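# Move carton bin from low rack to top shelf

## Task

Take the bin holding three small cartons off the low rack and set it on the shelving unit's highest shelf so its entire bottom rests on that shelf, with all three cartons upright inside it. Then release it and back the robot away. The robot must not topple or be left leaning, and the result only counts if it stays put without the robot supporting it.

## Robot and tools

ROBOT. A LinearBot: an omnidirectional wheeled base (strong 7 N m wheel motors) with a column roughly 1.75 m tall. A carriage rides 1.0 m of travel on the column (lift_m) and carries two identical six-joint arms, each ending in a two-finger gripper. The arm bases sit near 0.57 m + lift_m above the floor, at x 0.27 m and y +0.33 m (left) or -0.33 m (right) on the carriage; carriage parts extend about 0.15 m beneath them. A hand can reach 0.78 m from its shoulder but only about 0.38 m downward from its arm base. A hand is about 0.16 m long and 0.1 m wide (0.14 m with fingers open). Parked arm: joints 1-6 = 0, 0.05, 0.05, 1.45, 0, 0; with both parked the footprint is about 0.95 m wide by 0.7 m long. Cameras: carriage_camera is fixed, facing forward and tilted about 20 degrees down; left_wrist_camera and right_wrist_camera look out beyond the fingertips. The carriage camera and parked fingertips stand up to about 0.45 m above the arm bases. Loose objects may occasionally get a short external shove.

FRAMES. Base frame: origin on the floor below the base centre, x forward, y left, z up. left_hand and right_hand are reported in it, each the point midway between that gripper's pads, with quat_wxyz rotating base axes into hand axes (hand z runs along the fingers, fingers open along hand y; an upright hand with joints 1, 5, 6 at 0 reads 1, 0, 0, 0). The odometry frame is the base frame at scene start; base_odometry just counts wheel rotation, so slip appears as travel. Heading is positive leftward, from -3.142 to 3.142.

execute_actions. Argument actions: a list holding one action or none (empty list only reports state and images). An action may contain base, joints or both; their motions begin together and may finish at different times, and no action runs past 15 s. base holds exactly one key, each a relative offset from where the base last reported itself: translate_m (metres, forward positive, -2 to 2), strafe_m (metres, left positive, -2 to 2) or rotate_rad (radians, counter-clockwise/left positive, -6.3 to 6.3). joints is one flat dictionary of absolute targets keyed by name, covering both arms and the lift: lift_m 0 to 1 m; for each side (left_/right_) joint1_rad -2.617 to 3.054 (swing about vertical, 0 forward, positive left), joint2_rad 0 to 3.141 (shoulder: 0 upper arm back and level, 1.57 vertical, 3.14 forward and level), joint3_rad 0 to 3.141 (elbow: 0 folded, 3.14 straight), joint4_rad -1.57 to 1.57 (wrist pitch, positive lifts fingertips), joint5_rad -1.57 to 1.57 (wrist yaw, positive swings fingertips to the right, opposite to joint 1), joint6_rad -2.094 to 2.094 (roll about finger axis, positive clockwise viewed from forearm), gripper_m 0 to 0.093 m (pad gap). Done tolerances: lift 0.004 m, joint1/5/6 0.02, joint2/3 0.055, joint4 0.04 rad, gripper 0.004 m. Arm speeds up to 1.8 rad/s (joints 1-3) and 2.7 rad/s (joints 4-6); lift up to 0.3 m/s. Joints or base left out may keep driving toward earlier targets without the status saying so. Unknown keys or values outside range get the whole call rejected with no motion. Optional cameras: list of carriage_camera, left_wrist_camera, right_wrist_camera or all; omitted/null means all, [] means none. If a result reports a stop, the remaining motion, wait and finished_scene calls in that same reply are skipped.

wait: seconds 0 to 10; commands nothing, returns state and images. zoom_image: camera plus region [x0, y0, x1, y1] in pixels of that camera's latest full image, origin top-left, at most 504 by 504. read_manual: section "licences" returns licence text only. finished_scene: scene = the current scene's number; irreversible, reports success. Replying with no tool call ends everything.

RESULTS. base_status and joint_status per motion: done (for the base, wheels turned the commanded amount, slip included; a 1-2 mm move may fall short yet say done); off_target (resting short of target, maybe still pushing); contact_stop or time_out (target dropped, holding in place); not_followed, when a self-collision check blocked an arm's targets (line "joint command not followed", usually with "cause:"), which may be retried on later actions; limit_stop_at_motor_heat. on_its_own lists uncommanded motion; "held at" is a held target, not a position. motor_effort gives percent of max per motor, positive toward higher joint values, peak in brackets; readings carry fixed bias (a few points plus up to half the value) and noise. Lift effort grows with load; if it keeps dropping while lowering, a hand or its load is resting on something. drive_wheels (ignore sign) staying high at rest means the base is pressing on something. A holding gripper normally reads off_target. Motor temperatures gives one block per arm, in joint_positions order. The pictures line names images in order. Calibration: K, distortion and T_world_to_cam (base frame to camera) per camera, 504x504 images; results list cameras whose values changed.

CAUTIONS. The robot can topple and cannot recover; risk grows with a high carriage, stretched arms, loads, pulling or abrupt stops, and only images reveal leaning (about 1.5 kg per hand with both arms forward can tip it). Contact stops arrive late or not at all; arms and grippers have none and keep pressing, then snap to target when freed. After a blocked drive, reverse about 0.2 m (or turn back), again if still pressed; a retry may be needed. Avoid driving backward into a table edge the column can catch. Never let the arms strike or press each other; to free a blocked arm, move it alone clear first. ARM HIT signals a hard self-collision. Hand readings drift at long reach; a level hand sags 10-17 cm per kg; a straight arm may not lift 1 kg. Grip force is roughly 45-60 N per pad. Stretched arms heat quickly: MOTOR HOT from 75 °C, a 10 s arm stop at 90 °C, arm collapse at 100 °C (OVER-TEMPERATURE FAULT). The robot keeps its last command while you deliberate. Avoid drops, slams and hard pushes.

Each tool is called after ">>>" as a command line: name --argument value for each argument, lists and objects as JSON in quotes; but a table of rows of numbers goes row by row, as --pt "numbers of a row", without its own name.

## Session

>>> execute_actions --actions '[]'

Scene clock: 0.00 s.
Motor temperatures (°C, as the motors report them): left_arm=[24 25 27 26 25 26] | right_arm=[25 24 25 25 26 28]
base_odometry: x=+0.000 y=+0.000 heading=+0.000 (m, m, rad; odometry frame)
base_status: not commanded
joint_positions: lift_m=+0.301 left_joint1_rad=+0.006 left_joint2_rad=+0.040 left_joint3_rad=+0.035 left_joint4_rad=+1.434 left_joint5_rad=-0.052 left_joint6_rad=+0.010 left_gripper_m=+0.094 right_joint1_rad=+0.020 right_joint2_rad=+0.073 right_joint3_rad=+0.035 right_joint4_rad=+1.446 right_joint5_rad=-0.019 right_joint6_rad=-0.055 right_gripper_m=+0.094
joint_status: not commanded
motor_effort: lift_m=+32 drive_wheels=+2 (%)
left_hand: x=+0.3206 y=+0.3246 z=+1.3211 quat_wxyz=(+0.997, -0.026, +0.071, +0.010) (m; base frame)
right_hand: x=+0.3281 y=-0.3114 z=+1.3211 quat_wxyz=(+0.996, -0.012, +0.081, -0.017) (m; base frame)
pictures: carriage_camera, left_wrist_camera, right_wrist_camera
Images, in order (width x height): carriage_camera 504x504, left_wrist_camera 504x504, right_wrist_camera 504x504.

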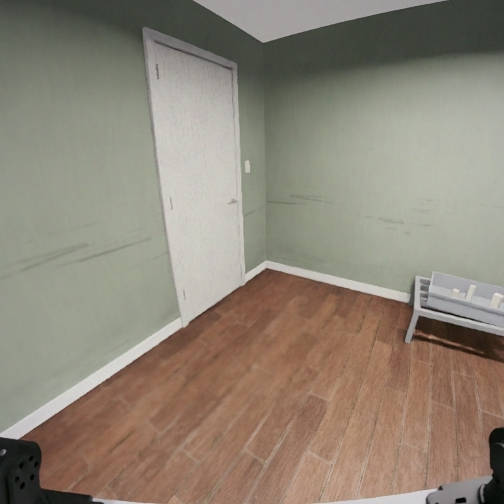

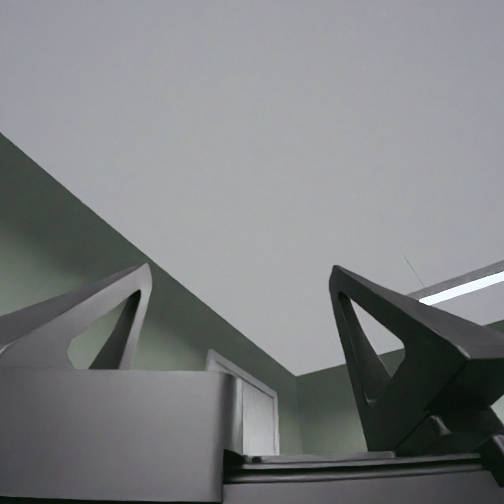

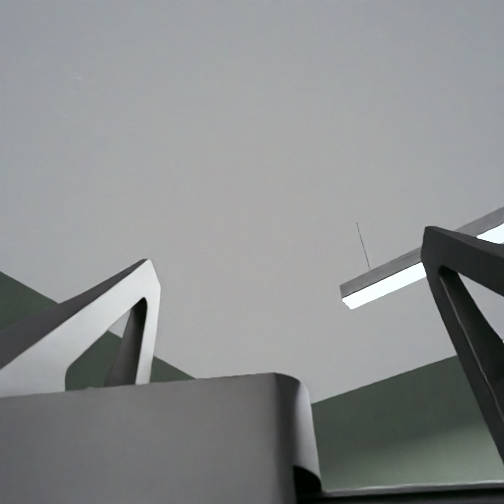

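>>> execute_actions --actions '[{"base":{"rotate_rad":-1.0},"joints":{"lift_m":0.1}}]' --cameras '["carriage_camera"]'

Scene clock: 3.90 s.
Motor temperatures (°C, as the motors report them): left_arm=[24 25 27 26 25 26] | right_arm=[25 25 25 25 26 28]
base_odometry: x=+0.000 y=+0.000 heading=-1.000 (m, m, rad; odometry frame)
base_status: done
joint_positions: lift_m=+0.100 left_joint1_rad=+0.006 left_joint2_rad=+0.040 left_joint3_rad=+0.035 left_joint4_rad=+1.434 left_joint5_rad=-0.052 left_joint6_rad=+0.010 left_gripper_m=+0.094 right_joint1_rad=+0.020 right_joint2_rad=+0.073 right_joint3_rad=+0.035 right_joint4_rad=+1.446 right_joint5_rad=-0.019 right_joint6_rad=-0.055 right_gripper_m=+0.094
joint_status: all done
motor_effort: lift_m=+28(29) drive_wheels=+6(15) (%)
left_hand: x=+0.3206 y=+0.3246 z=+1.1201 quat_wxyz=(+0.997, -0.026, +0.071, +0.010) (m; base frame)
right_hand: x=+0.3281 y=-0.3114 z=+1.1201 quat_wxyz=(+0.996, -0.012, +0.081, -0.017) (m; base frame)
pictures: carriage_camera
camera_calibration (this result's frames):
carriage_camera: T_world_to_cam=[[0.0051756, -0.99866, -0.0514839, 0.0672944], [-0.351896, 0.0463727, -0.93489, 1.1094], [0.936025, 0.0229556, -0.351185, 0.209526], [0, 0, 0, 1]] pos_world=[0.193925, 0.0109485, 1.11422]
Images, in order (width x height): carriage_camera 504x504.

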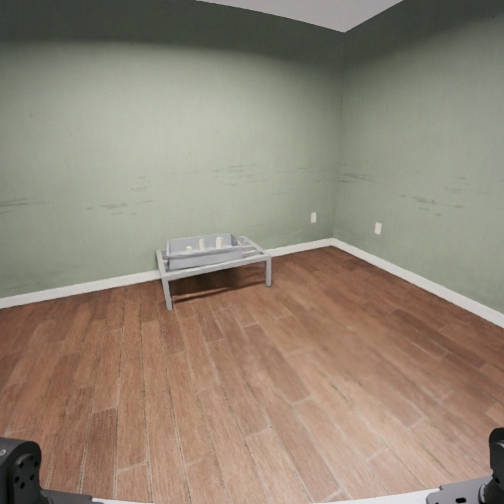

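>>> execute_actions --actions '[{"base":{"rotate_rad":0.39}}]' --cameras '[]'

>>> execute_actions --actions '[{"base":{"strafe_m":-0.42}}]' --cameras '[]'

>>> execute_actions --actions '[{"base":{"translate_m":1.2},"joints":{"lift_m":0}}]' --cameras '["carriage_camera"]'

>>> zoom_image --camera "carriage_camera" --region '[100,250,420,450]'

Scene clock: 9.47 s.
Motor temperatures (°C, as the motors report them): left_arm=[24 25 27 26 25 26] | right_arm=[25 25 26 25 26 28]
base_odometry: x=+0.000 y=+0.000 heading=-0.610 (m, m, rad; odometry frame)
base_status: done
joint_positions: lift_m=+0.100 left_joint1_rad=+0.006 left_joint2_rad=+0.040 left_joint3_rad=+0.035 left_joint4_rad=+1.434 left_joint5_rad=-0.052 left_joint6_rad=+0.010 left_gripper_m=+0.094 right_joint1_rad=+0.020 right_joint2_rad=+0.073 right_joint3_rad=+0.035 right_joint4_rad=+1.445 right_joint5_rad=-0.019 right_joint6_rad=-0.055 right_gripper_m=+0.094
joint_status: not commanded
motor_effort: lift_m=+29(28) drive_wheels=-8(12) (%)
left_hand: x=+0.3205 y=+0.3246 z=+1.1202 quat_wxyz=(+0.997, -0.026, +0.071, +0.010) (m; base frame)
right_hand: x=+0.3283 y=-0.3113 z=+1.1201 quat_wxyz=(+0.996, -0.012, +0.082, -0.017) (m; base frame)
pictures: none
No camera images: the call's "cameras" was empty. Leave "cameras" out to get every camera's image.

Scene clock: 12.43 s.
Motor temperatures (°C, as the motors report them): left_arm=[24 25 28 26 25 26] | right_arm=[25 25 26 25 26 28]
base_odometry: x=-0.241 y=-0.344 heading=-0.611 (m, m, rad; odometry frame)
base_status: done
joint_positions: lift_m=+0.100 left_joint1_rad=+0.006 left_joint2_rad=+0.040 left_joint3_rad=+0.035 left_joint4_rad=+1.434 left_joint5_rad=-0.052 left_joint6_rad=+0.010 left_gripper_m=+0.094 right_joint1_rad=+0.020 right_joint2_rad=+0.073 right_joint3_rad=+0.035 right_joint4_rad=+1.445 right_joint5_rad=-0.019 right_joint6_rad=-0.055 right_gripper_m=+0.094
joint_status: not commanded
motor_effort: lift_m=+29(28) drive_wheels=-3(22) (%)
left_hand: x=+0.3206 y=+0.3246 z=+1.1201 quat_wxyz=(+0.997, -0.026, +0.071, +0.010) (m; base frame)
right_hand: x=+0.3283 y=-0.3113 z=+1.1201 quat_wxyz=(+0.996, -0.012, +0.082, -0.017) (m; base frame)
pictures: none
No camera images: the call's "cameras" was empty. Leave "cameras" out to get every camera's image.

Scene clock: 17.13 s.
Motor temperatures (°C, as the motors report them): left_arm=[24 25 28 26 25 26] | right_arm=[25 25 27 25 26 28]
base_odometry: x=+0.741 y=-1.033 heading=-0.612 (m, m, rad; odometry frame)
base_status: done
joint_positions: lift_m=+0.001 left_joint1_rad=+0.006 left_joint2_rad=+0.040 left_joint3_rad=+0.035 left_joint4_rad=+1.435 left_joint5_rad=-0.052 left_joint6_rad=+0.010 left_gripper_m=+0.094 right_joint1_rad=+0.020 right_joint2_rad=+0.073 right_joint3_rad=+0.035 right_joint4_rad=+1.447 right_joint5_rad=-0.019 right_joint6_rad=-0.055 right_gripper_m=+0.094
joint_status: all done
joint sent to its limit — the command would take lift_m past its lower limit, so that joint was sent only as far as its limit.
motor_effort: lift_m=+28(27) drive_wheels=-8(15) (%)
left_hand: x=+0.3203 y=+0.3246 z=+1.0215 quat_wxyz=(+0.997, -0.026, +0.071, +0.010) (m; base frame)
right_hand: x=+0.3280 y=-0.3114 z=+1.0214 quat_wxyz=(+0.996, -0.012, +0.081, -0.017) (m; base frame)
pictures: carriage_camera
camera_calibration (this result's frames):
carriage_camera: T_world_to_cam=[[0.0051756, -0.99866, -0.0514839, 0.062212], [-0.351896, 0.0463727, -0.93489, 1.01711], [0.936025, 0.0229556, -0.351185, 0.174858], [0, 0, 0, 1]] pos_world=[0.193925, 0.0109485, 1.0155]
Images, in order (width x height): carriage_camera 504x504.

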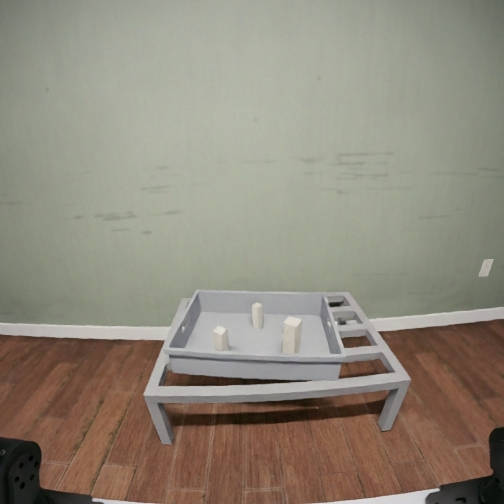

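Region (100, 250, 420, 450) of carriage_camera's 504x504 image, scaled by 1.575, with more detail than that image has; it fills the top 315 rows of this view, and the rest is white.

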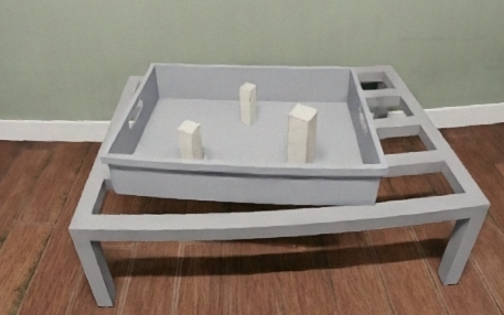

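>>> execute_actions --actions '[{"base":{"rotate_rad":-0.095},"joints":{"lift_m":0.18,"left_joint1_rad":-0.1,"left_joint2_rad":2.51,"left_joint3_rad":1.32,"left_joint4_rad":-0.38,"left_joint5_rad":0,"left_joint6_rad":-0.1,"right_joint1_rad":0.1,"right_joint2_rad":2.51,"right_joint3_rad":1.32,"right_joint4_rad":-0.38,"right_joint5_rad":0,"right_joint6_rad":0.1}}]' --cameras '[]'

>>> execute_actions --actions '[{"base":{"strafe_m":0.12}}]' --cameras '[]'

>>> execute_actions --actions '[{"base":{"translate_m":0.36}}]'

Scene clock: 29.77 s.
Motor temperatures (°C, as the motors report them): left_arm=[24 26 29 26 25 26] | right_arm=[25 27 28 25 26 28]
base_odometry: x=+0.741 y=-1.033 heading=-0.706 (m, m, rad; odometry frame)
base_status: done
joint_positions: lift_m=+0.180 left_joint1_rad=-0.094 left_joint2_rad=+2.511 left_joint3_rad=+1.316 left_joint4_rad=-0.378 left_joint5_rad=-0.005 left_joint6_rad=-0.096 left_gripper_m=+0.094 right_joint1_rad=+0.094 right_joint2_rad=+2.512 right_joint3_rad=+1.314 right_joint4_rad=-0.379 right_joint5_rad=-0.006 right_joint6_rad=+0.090 right_gripper_m=+0.094
joint_status: all done
motor_effort: lift_m=+32(43) drive_wheels=-2(9) (%)
left_hand: x=+0.6609 y=+0.2807 z=+0.5915 quat_wxyz=(-0.001, -0.001, +1.000, +0.002) (m; base frame)
right_hand: x=+0.6593 y=-0.2791 z=+0.5906 quat_wxyz=(-0.004, -0.002, +1.000, +0.003) (m; base frame)
pictures: none
No camera images: the call's "cameras" was empty. Leave "cameras" out to get every camera's image.

Scene clock: 31.43 s.
Motor temperatures (°C, as the motors report them): left_arm=[24 27 29 26 25 26] | right_arm=[25 28 28 25 26 28]
base_odometry: x=+0.819 y=-0.942 heading=-0.706 (m, m, rad; odometry frame)
base_status: done
joint_positions: lift_m=+0.180 left_joint1_rad=-0.094 left_joint2_rad=+2.511 left_joint3_rad=+1.316 left_joint4_rad=-0.378 left_joint5_rad=-0.004 left_joint6_rad=-0.096 left_gripper_m=+0.094 right_joint1_rad=+0.097 right_joint2_rad=+2.512 right_joint3_rad=+1.314 right_joint4_rad=-0.379 right_joint5_rad=-0.006 right_joint6_rad=+0.090 right_gripper_m=+0.094
joint_status: not commanded
motor_effort: lift_m=+32(32) drive_wheels=+0(12) (%)
left_hand: x=+0.6609 y=+0.2804 z=+0.5915 quat_wxyz=(-0.001, -0.001, +1.000, +0.002) (m; base frame)
right_hand: x=+0.6591 y=-0.2777 z=+0.5906 quat_wxyz=(-0.004, -0.004, +1.000, +0.003) (m; base frame)
pictures: none
No camera images: the call's "cameras" was empty. Leave "cameras" out to get every camera's image.

Scene clock: 34.13 s.
Motor temperatures (°C, as the motors report them): left_arm=[24 28 29 26 25 26] | right_arm=[25 30 28 25 26 28]
base_odometry: x=+1.094 y=-1.175 heading=-0.706 (m, m, rad; odometry frame)
base_status: done
joint_positions: lift_m=+0.180 left_joint1_rad=-0.094 left_joint2_rad=+2.511 left_joint3_rad=+1.316 left_joint4_rad=-0.378 left_joint5_rad=-0.004 left_joint6_rad=-0.096 left_gripper_m=+0.094 right_joint1_rad=+0.097 right_joint2_rad=+2.512 right_joint3_rad=+1.314 right_joint4_rad=-0.379 right_joint5_rad=-0.006 right_joint6_rad=+0.090 right_gripper_m=+0.094
joint_status: not commanded
motor_effort: lift_m=+32(32) drive_wheels=-5(16) (%)
left_hand: x=+0.6610 y=+0.2804 z=+0.5915 quat_wxyz=(-0.001, -0.001, +1.000, +0.002) (m; base frame)
right_hand: x=+0.6591 y=-0.2777 z=+0.5906 quat_wxyz=(-0.004, -0.004, +1.000, +0.003) (m; base frame)
pictures: carriage_camera, left_wrist_camera, right_wrist_camera
camera_calibration (this result's frames):
carriage_camera: T_world_to_cam=[[0.0051756, -0.99866, -0.0514839, 0.0714017], [-0.351896, 0.0463727, -0.93489, 1.18399], [0.936025, 0.0229556, -0.351185, 0.237544], [0, 0, 0, 1]] pos_world=[0.193925, 0.0109485, 1.194]
left_wrist_camera: T_world_to_cam=[[0.0573499, -0.998354, 0.0000043362, 0.23027], [-0.82762, -0.0475397, 0.559272, 0.244273], [-0.558351, -0.0320778, -0.828984, 0.991963], [0, 0, 0, 1]] pos_world=[0.742823, 0.273324, 0.685706]
right_wrist_camera: T_world_to_cam=[[-0.114736, -0.993148, -0.0221815, -0.175504], [-0.822675, 0.0824787, 0.562497, 0.242271], [-0.556814, 0.0827869, -0.826502, 1.00656], [0, 0, 0, 1]] pos_world=[0.73964, -0.277613, 0.691753]
Images, in order (width x height): carriage_camera 504x504, left_wrist_camera 504x504, right_wrist_camera 504x504.

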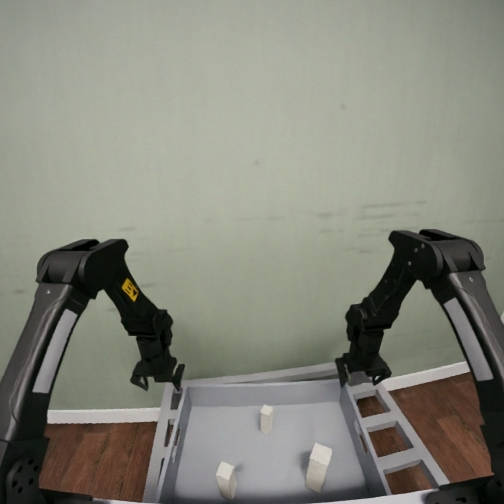

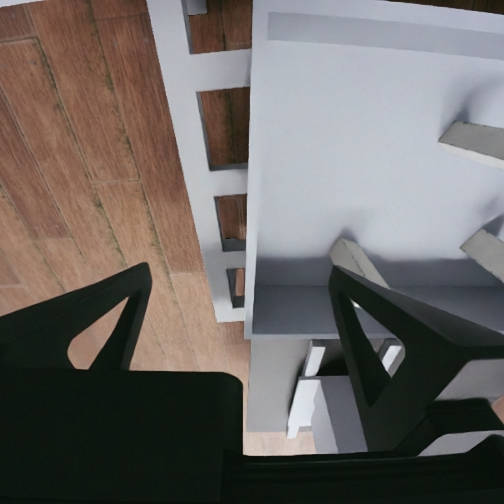

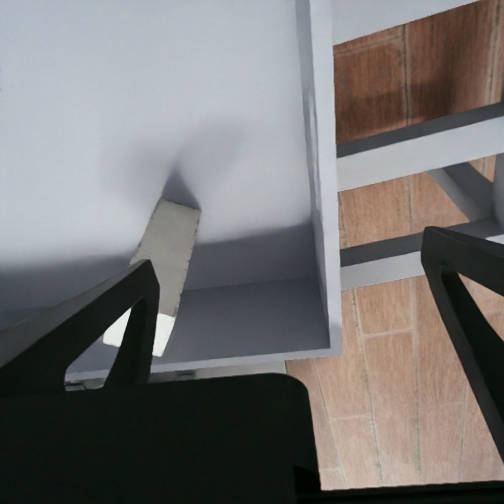

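>>> execute_actions --actions '[{"base":{"strafe_m":-0.018}}]' --cameras '[]'

>>> execute_actions --actions '[{"base":{"translate_m":-0.055},"joints":{"lift_m":0.03}}]'

Scene clock: 38.00 s.
Motor temperatures (°C, as the motors report them): left_arm=[24 29 29 26 25 26] | right_arm=[25 32 28 25 26 28]
base_odometry: x=+1.082 y=-1.189 heading=-0.705 (m, m, rad; odometry frame)
base_status: done
joint_positions: lift_m=+0.180 left_joint1_rad=-0.097 left_joint2_rad=+2.511 left_joint3_rad=+1.316 left_joint4_rad=-0.378 left_joint5_rad=-0.003 left_joint6_rad=-0.096 left_gripper_m=+0.094 right_joint1_rad=+0.099 right_joint2_rad=+2.512 right_joint3_rad=+1.314 right_joint4_rad=-0.379 right_joint5_rad=-0.006 right_joint6_rad=+0.090 right_gripper_m=+0.094
joint_status: not commanded
motor_effort: lift_m=+32(32) drive_wheels=+4(7) (%)
left_hand: x=+0.6608 y=+0.2791 z=+0.5915 quat_wxyz=(-0.001, +0.001, +1.000, +0.001) (m; base frame)
right_hand: x=+0.6591 y=-0.2772 z=+0.5906 quat_wxyz=(-0.004, -0.004, +1.000, +0.003) (m; base frame)
pictures: none
No camera images: the call's "cameras" was empty. Leave "cameras" out to get every camera's image.

Scene clock: 39.30 s.
Motor temperatures (°C, as the motors report them): left_arm=[24 30 29 26 25 26] | right_arm=[25 33 28 25 26 28]
base_odometry: x=+1.040 y=-1.154 heading=-0.705 (m, m, rad; odometry frame)
base_status: done
joint_positions: lift_m=+0.030 left_joint1_rad=-0.097 left_joint2_rad=+2.512 left_joint3_rad=+1.316 left_joint4_rad=-0.380 left_joint5_rad=-0.003 left_joint6_rad=-0.096 left_gripper_m=+0.094 right_joint1_rad=+0.099 right_joint2_rad=+2.515 right_joint3_rad=+1.314 right_joint4_rad=-0.380 right_joint5_rad=-0.006 right_joint6_rad=+0.090 right_gripper_m=+0.094
joint_status: all done
motor_effort: lift_m=+28(29) drive_wheels=+4(7) (%)
left_hand: x=+0.6598 y=+0.2792 z=+0.4412 quat_wxyz=(-0.003, +0.001, +1.000, +0.002) (m; base frame)
right_hand: x=+0.6581 y=-0.2773 z=+0.4401 quat_wxyz=(-0.005, -0.004, +1.000, +0.002) (m; base frame)
pictures: carriage_camera, left_wrist_camera, right_wrist_camera
camera_calibration (this result's frames):
carriage_camera: T_world_to_cam=[[0.0051756, -0.99866, -0.0514839, 0.063691], [-0.351896, 0.0463727, -0.93489, 1.04397], [0.936025, 0.0229556, -0.351185, 0.184947], [0, 0, 0, 1]] pos_world=[0.193925, 0.0109485, 1.04423]
left_wrist_camera: T_world_to_cam=[[0.0543086, -0.998524, 0.000558737, 0.230901], [-0.825569, -0.044587, 0.562537, 0.32372], [-0.561682, -0.0310119, -0.826772, 0.867605], [0, 0, 0, 1]] pos_world=[0.742031, 0.2719, 0.535078]
right_wrist_camera: T_world_to_cam=[[-0.11329, -0.993338, -0.0210849, -0.180037], [-0.820895, 0.0816258, 0.565215, 0.323505], [-0.559729, 0.081342, -0.824674, 0.882221], [0, 0, 0, 1]] pos_world=[0.738972, -0.277006, 0.540898]
Images, in order (width x height): carriage_camera 504x504, left_wrist_camera 504x504, right_wrist_camera 504x504.

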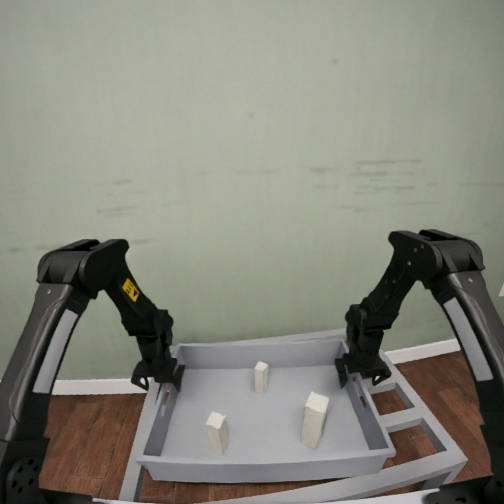

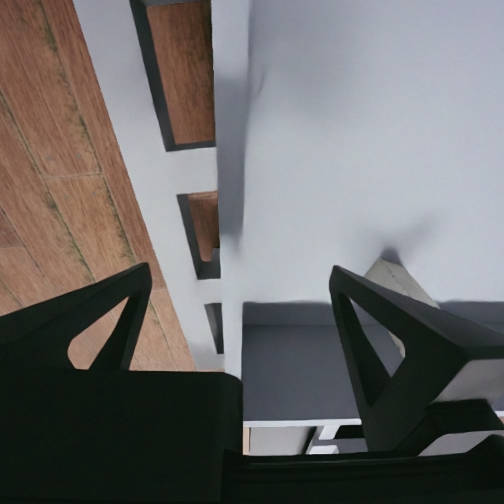

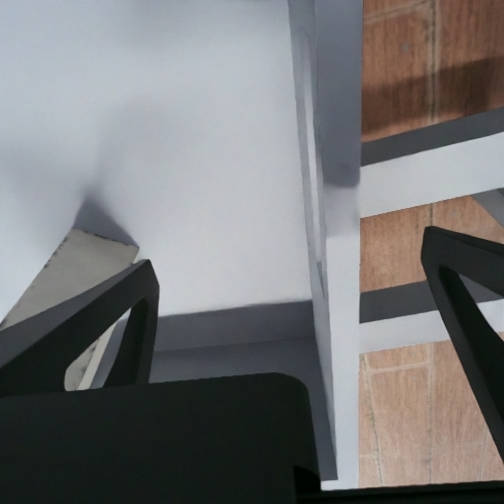

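>>> execute_actions --actions '[{"joints":{"lift_m":0,"left_joint1_rad":-0.075,"left_joint6_rad":-0.075,"left_joint2_rad":2.55,"left_joint4_rad":-0.34,"right_joint1_rad":0.055,"right_joint6_rad":0.055,"right_joint2_rad":2.55,"right_joint4_rad":-0.34}}]'

>>> execute_actions --actions '[{"joints":{"left_gripper_m":0,"right_gripper_m":0}}]'

Scene clock: 42.20 s.
Motor temperatures (°C, as the motors report them): left_arm=[24 30 29 26 25 26] | right_arm=[25 34 29 25 26 28]
base_odometry: x=+1.040 y=-1.154 heading=-0.705 (m, m, rad; odometry frame)
base_status: not commanded
joint_positions: lift_m=+0.001 left_joint1_rad=-0.079 left_joint2_rad=+2.556 left_joint3_rad=+1.316 left_joint4_rad=-0.341 left_joint5_rad=-0.002 left_joint6_rad=-0.077 left_gripper_m=+0.094 right_joint1_rad=+0.054 right_joint2_rad=+2.557 right_joint3_rad=+1.314 right_joint4_rad=-0.342 right_joint5_rad=-0.005 right_joint6_rad=+0.061 right_gripper_m=+0.094
joint_status: all done
joint sent to its limit — the command would take lift_m past its lower limit, so that joint was sent only as far as its limit.
motor_effort: lift_m=+29(30) drive_wheels=+1(1) (%)
left_hand: x=+0.6568 y=+0.2863 z=+0.3968 quat_wxyz=(-0.005, +0.001, +1.000, +0.002) (m; base frame)
right_hand: x=+0.6559 y=-0.2945 z=+0.3962 quat_wxyz=(-0.007, +0.003, +1.000, +0.002) (m; base frame)
pictures: carriage_camera, left_wrist_camera, right_wrist_camera
camera_calibration (this result's frames):
carriage_camera: T_world_to_cam=[[0.0051756, -0.99866, -0.0514839, 0.0622087], [-0.351896, 0.0463727, -0.93489, 1.01705], [0.936025, 0.0229556, -0.351185, 0.174836], [0, 0, 0, 1]] pos_world=[0.193925, 0.0109485, 1.01543]
left_wrist_camera: T_world_to_cam=[[0.0539339, -0.998544, 0.000433568, 0.238491], [-0.822958, -0.0442041, 0.56638, 0.343098], [-0.565536, -0.0309039, -0.824144, 0.830908], [0, 0, 0, 1]] pos_world=[0.739402, 0.278989, 0.490361]
right_wrist_camera: T_world_to_cam=[[-0.128503, -0.991517, -0.0195259, -0.188449], [-0.817303, 0.094732, 0.568367, 0.348182], [-0.561696, 0.0889958, -0.822543, 0.848892], [0, 0, 0, 1]] pos_world=[0.737173, -0.295382, 0.496676]
Images, in order (width x height): carriage_camera 504x504, left_wrist_camera 504x504, right_wrist_camera 504x504.

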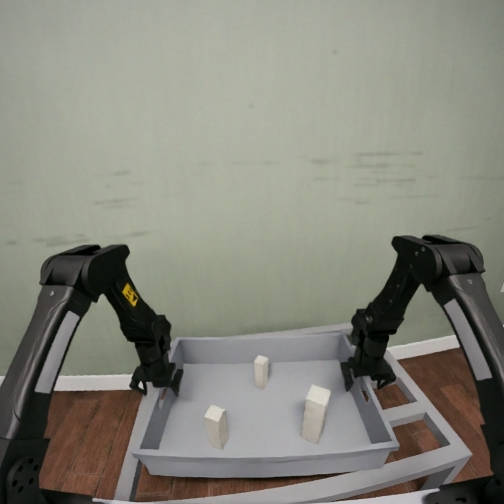

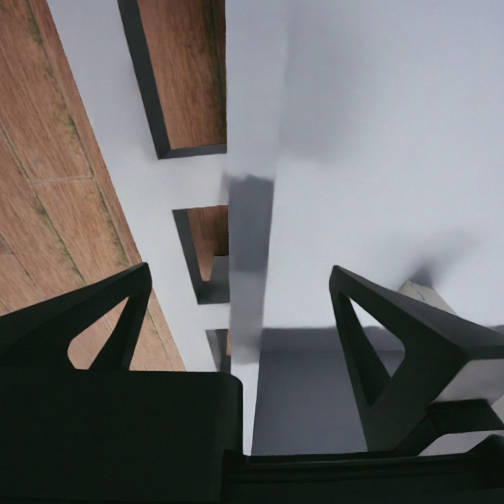

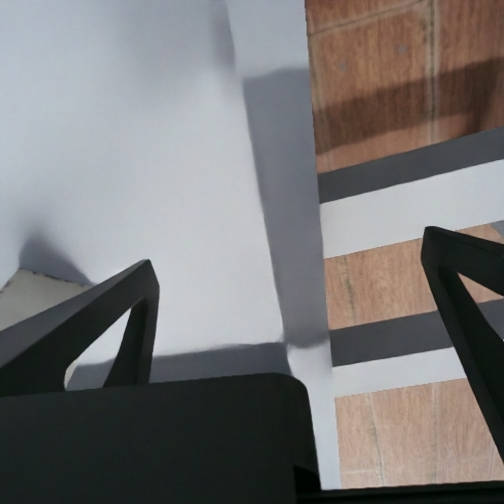

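Scene clock: 42.93 s.
Motor temperatures (°C, as the motors report them): left_arm=[24 31 29 26 25 26] | right_arm=[25 35 29 25 26 28]
base_odometry: x=+1.040 y=-1.154 heading=-0.705 (m, m, rad; odometry frame)
base_status: not commanded
joint_positions: lift_m=+0.001 left_joint1_rad=-0.079 left_joint2_rad=+2.556 left_joint3_rad=+1.316 left_joint4_rad=-0.338 left_joint5_rad=+0.000 left_joint6_rad=-0.078 left_gripper_m=+0.010 right_joint1_rad=+0.053 right_joint2_rad=+2.557 right_joint3_rad=+1.314 right_joint4_rad=-0.343 right_joint5_rad=+0.005 right_joint6_rad=+0.038 right_gripper_m=+0.010
joint_status: left_gripper_m off_target (ended at +0.010, target +0.000); right_gripper_m off_target (ended at +0.010, target +0.000)
motor_effort: lift_m=+29(29) drive_wheels=+2(5) (%)
left_hand: x=+0.6575 y=+0.2858 z=+0.3968 quat_wxyz=(-0.004, +0.001, +1.000, +0.000) (m; base frame)
right_hand: x=+0.6557 y=-0.2965 z=+0.3962 quat_wxyz=(-0.008, -0.008, +1.000, -0.003) (m; base frame)
pictures: carriage_camera, left_wrist_camera, right_wrist_camera
camera_calibration (this result's frames):
carriage_camera: T_world_to_cam=[[0.0051756, -0.99866, -0.0514839, 0.0622087], [-0.351896, 0.0463727, -0.93489, 1.01705], [0.936025, 0.0229556, -0.351185, 0.174836], [0, 0, 0, 1]] pos_world=[0.193925, 0.0109485, 1.01543]
left_wrist_camera: T_world_to_cam=[[0.0547114, -0.998497, 0.00310144, 0.236418], [-0.824542, -0.0434274, 0.564132, 0.345384], [-0.56315, -0.0334217, -0.825679, 0.831053], [0, 0, 0, 1]] pos_world=[0.739856, 0.278838, 0.490608]
right_wrist_camera: T_world_to_cam=[[-0.106783, -0.994234, -0.00982822, -0.209362], [-0.818664, 0.0823078, 0.568343, 0.345367], [-0.564257, 0.0687352, -0.822733, 0.844671], [0, 0, 0, 1]] pos_world=[0.736995, -0.29464, 0.496594]
Images, in order (width x height): carriage_camera 504x504, left_wrist_camera 504x504, right_wrist_camera 504x504.

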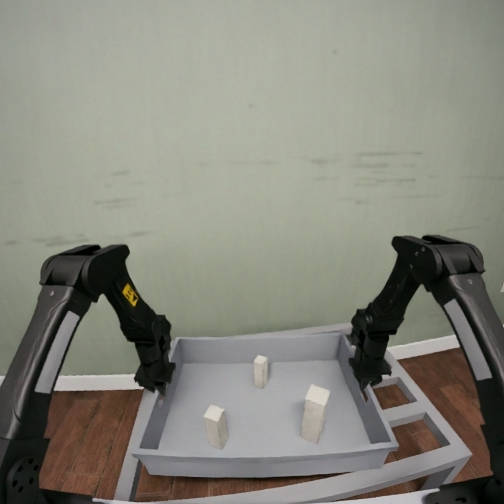

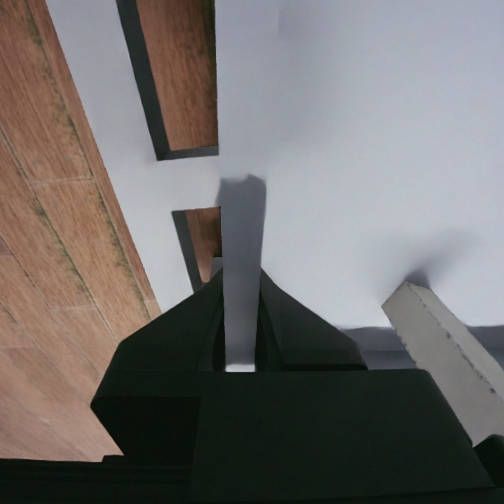

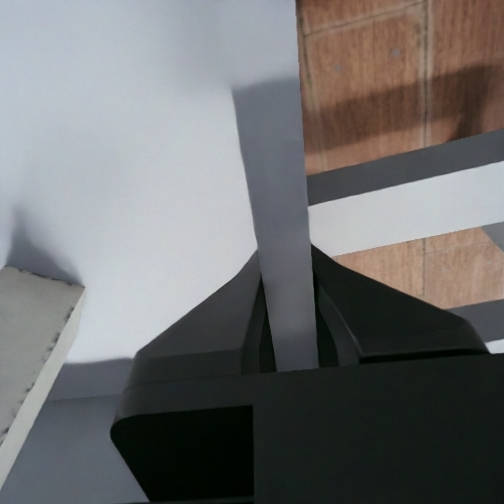

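>>> execute_actions --actions '[{"joints":{"left_gripper_m":0.04,"right_gripper_m":0.04}}]' --cameras '[]'

>>> execute_actions --actions '[{"joints":{"left_joint2_rad":2.62,"left_joint4_rad":-0.27,"right_joint2_rad":2.59,"right_joint4_rad":-0.3,"right_joint6_rad":0.03}}]' --cameras '[]'

>>> execute_actions --actions '[{"joints":{"left_gripper_m":0,"right_gripper_m":0}}]' --cameras '[]'

>>> execute_actions --actions '[{"joints":{"lift_m":0.06}}]'

Scene clock: 46.90 s.
Motor temperatures (°C, as the motors report them): left_arm=[24 32 29 26 25 26] | right_arm=[25 37 29 25 26 28]
base_odometry: x=+1.040 y=-1.154 heading=-0.705 (m, m, rad; odometry frame)
base_status: not commanded
joint_positions: lift_m=+0.001 left_joint1_rad=-0.079 left_joint2_rad=+2.556 left_joint3_rad=+1.316 left_joint4_rad=-0.338 left_joint5_rad=+0.000 left_joint6_rad=-0.078 left_gripper_m=+0.040 right_joint1_rad=+0.053 right_joint2_rad=+2.557 right_joint3_rad=+1.314 right_joint4_rad=-0.343 right_joint5_rad=+0.005 right_joint6_rad=+0.044 right_gripper_m=+0.040
joint_status: all done
motor_effort: lift_m=+29(29) drive_wheels=+2(2) (%)
left_hand: x=+0.6575 y=+0.2858 z=+0.3968 quat_wxyz=(-0.004, +0.001, +1.000, +0.000) (m; base frame)
right_hand: x=+0.6557 y=-0.2965 z=+0.3962 quat_wxyz=(-0.008, -0.005, +1.000, -0.003) (m; base frame)
pictures: none
No camera images: the call's "cameras" was empty. Leave "cameras" out to get every camera's image.

Scene clock: 47.53 s.
Motor temperatures (°C, as the motors report them): left_arm=[24 32 29 26 25 26] | right_arm=[25 37 29 25 26 28]
base_odometry: x=+1.040 y=-1.154 heading=-0.705 (m, m, rad; odometry frame)
base_status: not commanded
joint_positions: lift_m=+0.001 left_joint1_rad=-0.079 left_joint2_rad=+2.617 left_joint3_rad=+1.316 left_joint4_rad=-0.273 left_joint5_rad=+0.000 left_joint6_rad=-0.078 left_gripper_m=+0.040 right_joint1_rad=+0.053 right_joint2_rad=+2.582 right_joint3_rad=+1.314 right_joint4_rad=-0.305 right_joint5_rad=+0.005 right_joint6_rad=+0.033 right_gripper_m=+0.040
joint_status: all done
motor_effort: lift_m=+29(29) drive_wheels=+3(3) (%)
left_hand: x=+0.6536 y=+0.2861 z=+0.3749 quat_wxyz=(-0.002, +0.001, +1.000, +0.000) (m; base frame)
right_hand: x=+0.6573 y=-0.2964 z=+0.3873 quat_wxyz=(-0.001, -0.010, +1.000, -0.003) (m; base frame)
pictures: none
No camera images: the call's "cameras" was empty. Leave "cameras" out to get every camera's image.

Scene clock: 48.10 s.
Motor temperatures (°C, as the motors report them): left_arm=[24 32 29 26 25 26] | right_arm=[25 37 29 25 26 28]
base_odometry: x=+1.040 y=-1.154 heading=-0.705 (m, m, rad; odometry frame)
base_status: not commanded
joint_positions: lift_m=+0.001 left_joint1_rad=-0.071 left_joint2_rad=+2.617 left_joint3_rad=+1.316 left_joint4_rad=-0.271 left_joint5_rad=+0.037 left_joint6_rad=-0.071 left_gripper_m=+0.008 right_joint1_rad=+0.053 right_joint2_rad=+2.582 right_joint3_rad=+1.314 right_joint4_rad=-0.305 right_joint5_rad=+0.012 right_joint6_rad=+0.030 right_gripper_m=+0.010
joint_status: left_gripper_m off_target (ended at +0.008, target +0.000); right_gripper_m off_target (ended at +0.010, target +0.000)
motor_effort: lift_m=+29(29) drive_wheels=+2(3) (%)
left_hand: x=+0.6538 y=+0.2828 z=+0.3751 quat_wxyz=(-0.002, +0.000, +1.000, -0.019) (m; base frame)
right_hand: x=+0.6573 y=-0.2977 z=+0.3873 quat_wxyz=(-0.001, -0.011, +1.000, -0.006) (m; base frame)
pictures: none
No camera images: the call's "cameras" was empty. Leave "cameras" out to get every camera's image.

Scene clock: 48.90 s.
Motor temperatures (°C, as the motors report them): left_arm=[24 32 29 26 25 26] | right_arm=[25 38 29 25 26 28]
base_odometry: x=+1.040 y=-1.154 heading=-0.705 (m, m, rad; odometry frame)
base_status: not commanded
joint_positions: lift_m=+0.060 left_joint1_rad=-0.071 left_joint2_rad=+2.639 left_joint3_rad=+1.316 left_joint4_rad=-0.273 left_joint5_rad=+0.032 left_joint6_rad=-0.069 left_gripper_m=+0.008 right_joint1_rad=+0.053 right_joint2_rad=+2.616 right_joint3_rad=+1.314 right_joint4_rad=-0.292 right_joint5_rad=+0.002 right_joint6_rad=+0.030 right_gripper_m=+0.010
joint_status: all done
motor_effort: lift_m=+37(44) drive_wheels=-3(4) (%)
left_hand: x=+0.6462 y=+0.2842 z=+0.4258 quat_wxyz=(-0.014, +0.001, +1.000, -0.015) (m; base frame)
right_hand: x=+0.6492 y=-0.2965 z=+0.4336 quat_wxyz=(-0.012, -0.011, +1.000, -0.002) (m; base frame)
pictures: carriage_camera, left_wrist_camera, right_wrist_camera
camera_calibration (this result's frames):
carriage_camera: T_world_to_cam=[[0.0051756, -0.99866, -0.0514839, 0.0652049], [-0.351896, 0.0463727, -0.93489, 1.07146], [0.936025, 0.0229556, -0.351185, 0.195274], [0, 0, 0, 1]] pos_world=[0.193925, 0.0109485, 1.07363]
left_wrist_camera: T_world_to_cam=[[0.0556121, -0.997905, 0.0330716, 0.221798], [-0.812959, -0.026026, 0.581738, 0.299734], [-0.579659, -0.0592376, -0.812703, 0.861071], [0, 0, 0, 1]] pos_world=[0.730464, 0.280142, 0.518094]
right_wrist_camera: T_world_to_cam=[[-0.09971, -0.994951, -0.0114203, -0.213816], [-0.814773, 0.0750545, 0.574901, 0.311295], [-0.571141, 0.0666284, -0.818143, 0.873719], [0, 0, 0, 1]] pos_world=[0.731333, -0.294315, 0.533422]
Images, in order (width x height): carriage_camera 504x504, left_wrist_camera 504x504, right_wrist_camera 504x504.

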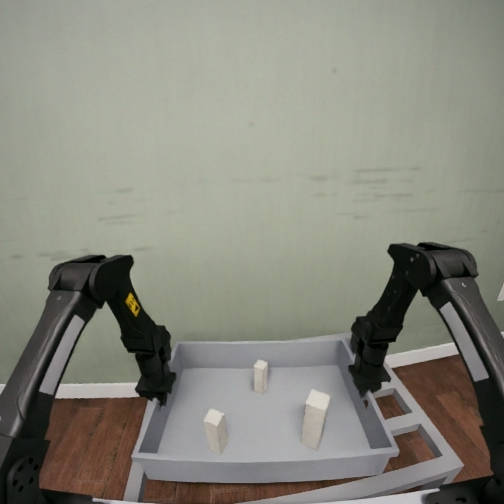

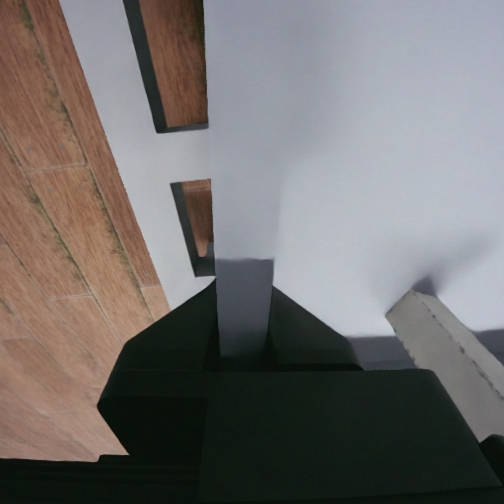

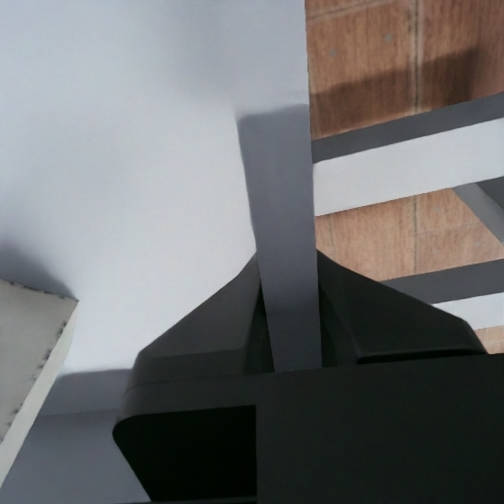

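>>> execute_actions --actions '[{"base":{"translate_m":-0.6},"joints":{"lift_m":0.15}}]' --cameras '["carriage_camera"]'

>>> execute_actions --actions '[{"base":{"rotate_rad":-2.3}}]' --cameras '["carriage_camera"]'

Scene clock: 53.50 s.
Motor temperatures (°C, as the motors report them): left_arm=[24 34 29 26 25 26] | right_arm=[25 41 29 25 26 28]
base_odometry: x=+0.583 y=-0.765 heading=-0.705 (m, m, rad; odometry frame)
base_status: done
joint_positions: lift_m=+0.150 left_joint1_rad=-0.071 left_joint2_rad=+2.638 left_joint3_rad=+1.316 left_joint4_rad=-0.272 left_joint5_rad=+0.032 left_joint6_rad=-0.069 left_gripper_m=+0.008 right_joint1_rad=+0.053 right_joint2_rad=+2.616 right_joint3_rad=+1.314 right_joint4_rad=-0.291 right_joint5_rad=+0.002 right_joint6_rad=+0.030 right_gripper_m=+0.010
joint_status: all done
motor_effort: lift_m=+37(46) drive_wheels=+0(17) (%)
left_hand: x=+0.6468 y=+0.2843 z=+0.5161 quat_wxyz=(-0.013, +0.001, +1.000, -0.015) (m; base frame)
right_hand: x=+0.6494 y=-0.2965 z=+0.5235 quat_wxyz=(-0.011, -0.011, +1.000, -0.002) (m; base frame)
pictures: carriage_camera
camera_calibration (this result's frames):
carriage_camera: T_world_to_cam=[[0.0051756, -0.99866, -0.0514839, 0.0698382], [-0.351896, 0.0463727, -0.93489, 1.1556], [0.936025, 0.0229556, -0.351185, 0.226878], [0, 0, 0, 1]] pos_world=[0.193925, 0.0109485, 1.16363]
Images, in order (width x height): carriage_camera 504x504.

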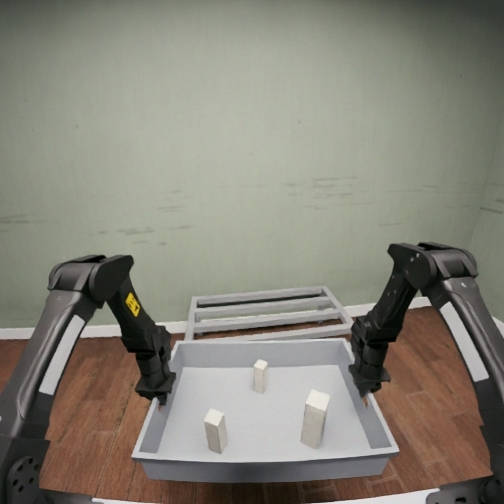

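Scene clock: 57.20 s.
Motor temperatures (°C, as the motors report them): left_arm=[24 35 29 26 25 26] | right_arm=[25 43 29 25 26 28]
base_odometry: x=+0.583 y=-0.765 heading=-3.005 (m, m, rad; odometry frame)
base_status: done
joint_positions: lift_m=+0.150 left_joint1_rad=-0.073 left_joint2_rad=+2.638 left_joint3_rad=+1.316 left_joint4_rad=-0.262 left_joint5_rad=+0.032 left_joint6_rad=-0.071 left_gripper_m=+0.008 right_joint1_rad=+0.049 right_joint2_rad=+2.616 right_joint3_rad=+1.314 right_joint4_rad=-0.282 right_joint5_rad=+0.002 right_joint6_rad=+0.029 right_gripper_m=+0.010
joint_status: not commanded
motor_effort: lift_m=+37(37) drive_wheels=+6(19) (%)
left_hand: x=+0.6491 y=+0.2830 z=+0.5160 quat_wxyz=(-0.008, +0.001, +1.000, -0.015) (m; base frame)
right_hand: x=+0.6516 y=-0.2977 z=+0.5234 quat_wxyz=(-0.007, -0.010, +1.000, -0.001) (m; base frame)
pictures: carriage_camera
camera_calibration (this result's frames):
carriage_camera: T_world_to_cam=[[0.0051756, -0.99866, -0.0514839, 0.0698382], [-0.351896, 0.0463727, -0.93489, 1.1556], [0.936025, 0.0229556, -0.351185, 0.226878], [0, 0, 0, 1]] pos_world=[0.193925, 0.0109485, 1.16363]
Images, in order (width x height): carriage_camera 504x504.

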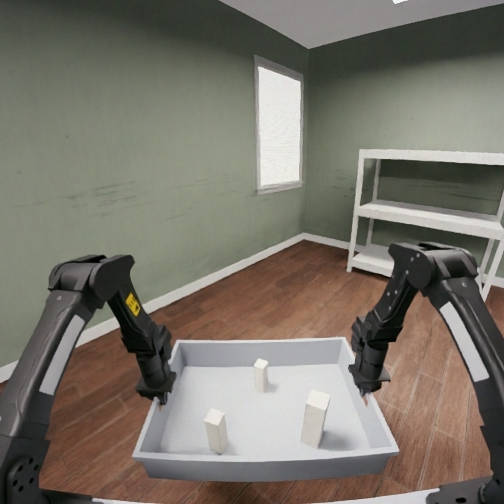

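>>> execute_actions --actions '[{"base":{"rotate_rad":-0.73}}]' --cameras '["carriage_camera"]'

>>> execute_actions --actions '[{"base":{"translate_m":1.0},"joints":{"lift_m":0.35}}]' --cameras '["carriage_camera"]'

Scene clock: 61.10 s.
Motor temperatures (°C, as the motors report them): left_arm=[24 36 29 26 25 26] | right_arm=[25 45 29 25 26 28]
base_odometry: x=+0.583 y=-0.765 heading=+2.548 (m, m, rad; odometry frame)
base_status: done
joint_positions: lift_m=+0.150 left_joint1_rad=-0.074 left_joint2_rad=+2.638 left_joint3_rad=+1.316 left_joint4_rad=-0.264 left_joint5_rad=+0.032 left_joint6_rad=-0.072 left_gripper_m=+0.008 right_joint1_rad=+0.049 right_joint2_rad=+2.616 right_joint3_rad=+1.314 right_joint4_rad=-0.284 right_joint5_rad=+0.003 right_joint6_rad=+0.029 right_gripper_m=+0.010
joint_status: not commanded
motor_effort: lift_m=+37(37) drive_wheels=+5(23) (%)
left_hand: x=+0.6486 y=+0.2829 z=+0.5160 quat_wxyz=(-0.009, +0.001, +1.000, -0.015) (m; base frame)
right_hand: x=+0.6512 y=-0.2980 z=+0.5234 quat_wxyz=(-0.008, -0.010, +1.000, -0.002) (m; base frame)
pictures: carriage_camera
camera_calibration (this result's frames):
carriage_camera: T_world_to_cam=[[0.0051756, -0.99866, -0.0514839, 0.0698382], [-0.351896, 0.0463727, -0.93489, 1.1556], [0.936025, 0.0229556, -0.351185, 0.226878], [0, 0, 0, 1]] pos_world=[0.193925, 0.0109485, 1.16363]
Images, in order (width x height): carriage_camera 504x504.

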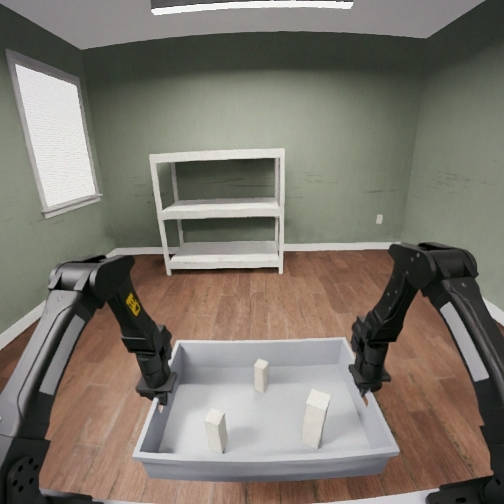

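Scene clock: 65.40 s.
Motor temperatures (°C, as the motors report them): left_arm=[24 37 29 26 25 26] | right_arm=[25 48 29 25 26 28]
base_odometry: x=-0.245 y=-0.204 heading=+2.547 (m, m, rad; odometry frame)
base_status: done
joint_positions: lift_m=+0.350 left_joint1_rad=-0.074 left_joint2_rad=+2.639 left_joint3_rad=+1.316 left_joint4_rad=-0.271 left_joint5_rad=+0.032 left_joint6_rad=-0.072 left_gripper_m=+0.008 right_joint1_rad=+0.049 right_joint2_rad=+2.618 right_joint3_rad=+1.314 right_joint4_rad=-0.290 right_joint5_rad=+0.001 right_joint6_rad=+0.029 right_gripper_m=+0.010
joint_status: all done
motor_effort: lift_m=+37(45) drive_wheels=-2(24) (%)
left_hand: x=+0.6465 y=+0.2830 z=+0.7157 quat_wxyz=(-0.013, +0.001, +1.000, -0.015) (m; base frame)
right_hand: x=+0.6492 y=-0.2977 z=+0.7228 quat_wxyz=(-0.011, -0.010, +1.000, -0.001) (m; base frame)
pictures: carriage_camera
camera_calibration (this result's frames):
carriage_camera: T_world_to_cam=[[0.0051756, -0.99866, -0.0514839, 0.0801354], [-0.351896, 0.0463727, -0.93489, 1.34258], [0.936025, 0.0229556, -0.351185, 0.297119], [0, 0, 0, 1]] pos_world=[0.193925, 0.0109485, 1.36364]
Images, in order (width x height): carriage_camera 504x504.

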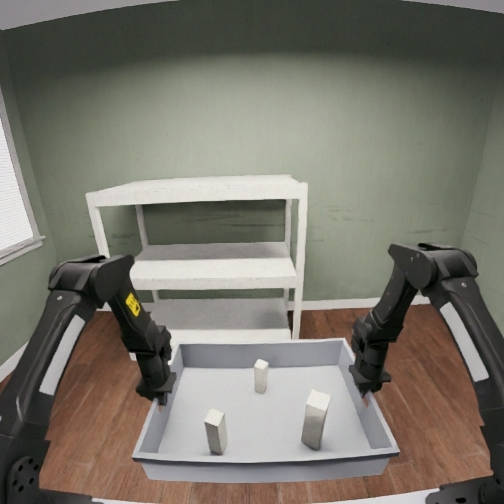

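>>> execute_actions --actions '[{"base":{"strafe_m":0.38},"joints":{"lift_m":1.0,"left_joint2_rad":2.52,"left_joint4_rad":-0.35,"right_joint2_rad":2.49,"right_joint4_rad":-0.38}}]' --cameras '["carriage_camera"]'

>>> execute_actions --actions '[{"base":{"translate_m":0.55}}]'

Scene clock: 71.50 s.
Motor temperatures (°C, as the motors report them): left_arm=[24 38 29 26 25 26] | right_arm=[25 51 29 25 26 28]
base_odometry: x=-0.458 y=-0.519 heading=+2.547 (m, m, rad; odometry frame)
base_status: done
joint_positions: lift_m=+1.000 left_joint1_rad=-0.071 left_joint2_rad=+2.538 left_joint3_rad=+1.316 left_joint4_rad=-0.352 left_joint5_rad=+0.030 left_joint6_rad=-0.068 left_gripper_m=+0.008 right_joint1_rad=+0.051 right_joint2_rad=+2.515 right_joint3_rad=+1.314 right_joint4_rad=-0.371 right_joint5_rad=+0.006 right_joint6_rad=+0.030 right_gripper_m=+0.010
joint_status: all done
motor_effort: lift_m=+37(47) drive_wheels=-3(18) (%)
left_hand: x=+0.6595 y=+0.2834 z=+1.4015 quat_wxyz=(-0.003, +0.002, +1.000, -0.015) (m; base frame)
right_hand: x=+0.6617 y=-0.2971 z=+1.4093 quat_wxyz=(-0.001, -0.010, +1.000, -0.003) (m; base frame)
pictures: carriage_camera
camera_calibration (this result's frames):
carriage_camera: T_world_to_cam=[[0.0051756, -0.99866, -0.0514839, 0.113599], [-0.351896, 0.0463727, -0.93489, 1.95024], [0.936025, 0.0229556, -0.351185, 0.52538], [0, 0, 0, 1]] pos_world=[0.193925, 0.0109485, 2.01361]
Images, in order (width x height): carriage_camera 504x504.

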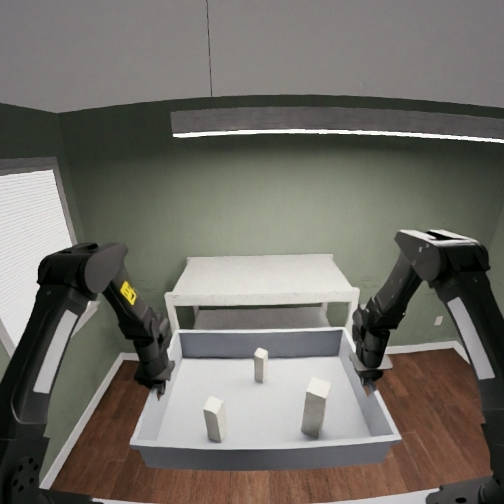

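Scene clock: 74.77 s.
Motor temperatures (°C, as the motors report them): left_arm=[24 39 29 26 25 26] | right_arm=[25 52 29 25 26 28]
base_odometry: x=-0.914 y=-0.211 heading=+2.548 (m, m, rad; odometry frame)
base_status: done
joint_positions: lift_m=+1.000 left_joint1_rad=-0.071 left_joint2_rad=+2.538 left_joint3_rad=+1.316 left_joint4_rad=-0.349 left_joint5_rad=+0.031 left_joint6_rad=-0.068 left_gripper_m=+0.008 right_joint1_rad=+0.051 right_joint2_rad=+2.515 right_joint3_rad=+1.314 right_joint4_rad=-0.369 right_joint5_rad=+0.006 right_joint6_rad=+0.030 right_gripper_m=+0.010
joint_status: not commanded
motor_effort: lift_m=+37(37) drive_wheels=-8(15) (%)
left_hand: x=+0.6601 y=+0.2833 z=+1.4015 quat_wxyz=(-0.001, +0.002, +1.000, -0.015) (m; base frame)
right_hand: x=+0.6622 y=-0.2971 z=+1.4093 quat_wxyz=(+0.000, -0.010, +1.000, -0.003) (m; base frame)
pictures: carriage_camera, left_wrist_camera, right_wrist_camera
camera_calibration (this result's frames):
carriage_camera: T_world_to_cam=[[0.0051756, -0.99866, -0.0514839, 0.113599], [-0.351896, 0.0463727, -0.93489, 1.95024], [0.936025, 0.0229556, -0.351185, 0.52538], [0, 0, 0, 1]] pos_world=[0.193925, 0.0109485, 2.01361]
left_wrist_camera: T_world_to_cam=[[0.0528464, -0.998, 0.0346801, 0.187488], [-0.827233, -0.0242978, 0.561333, -0.219006], [-0.559368, -0.0583529, -0.826863, 1.66821], [0, 0, 0, 1]] pos_world=[0.742066, 0.279137, 1.49581]
right_wrist_camera: T_world_to_cam=[[-0.10091, -0.994831, -0.0113004, -0.201263], [-0.82833, 0.0777186, 0.554824, -0.200927], [-0.551078, 0.0653477, -0.831891, 1.68512], [0, 0, 0, 1]] pos_world=[0.741891, -0.294726, 1.51104]
Images, in order (width x height): carriage_camera 504x504, left_wrist_camera 504x504, right_wrist_camera 504x504.

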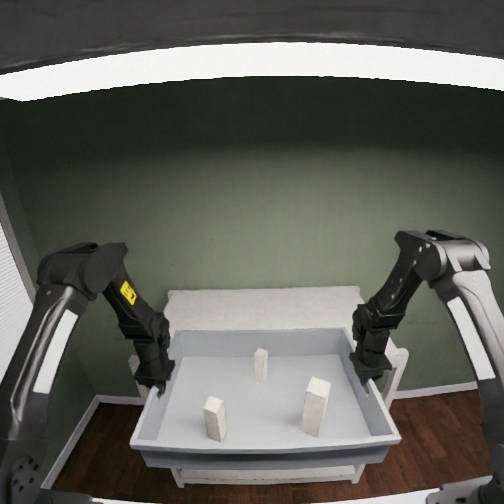

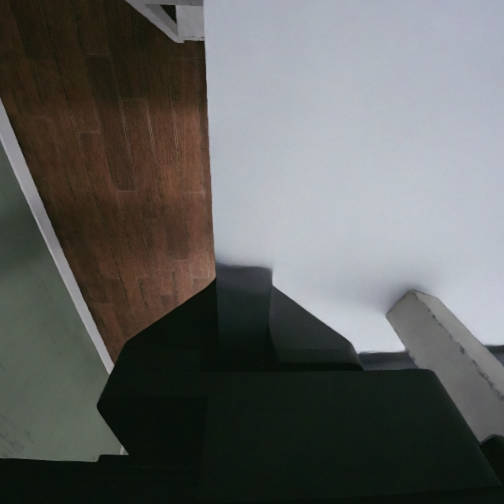

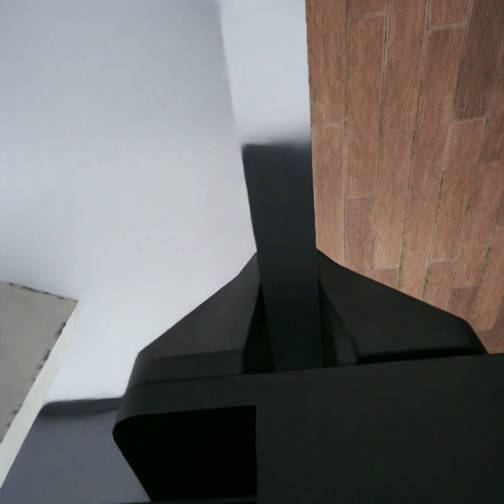

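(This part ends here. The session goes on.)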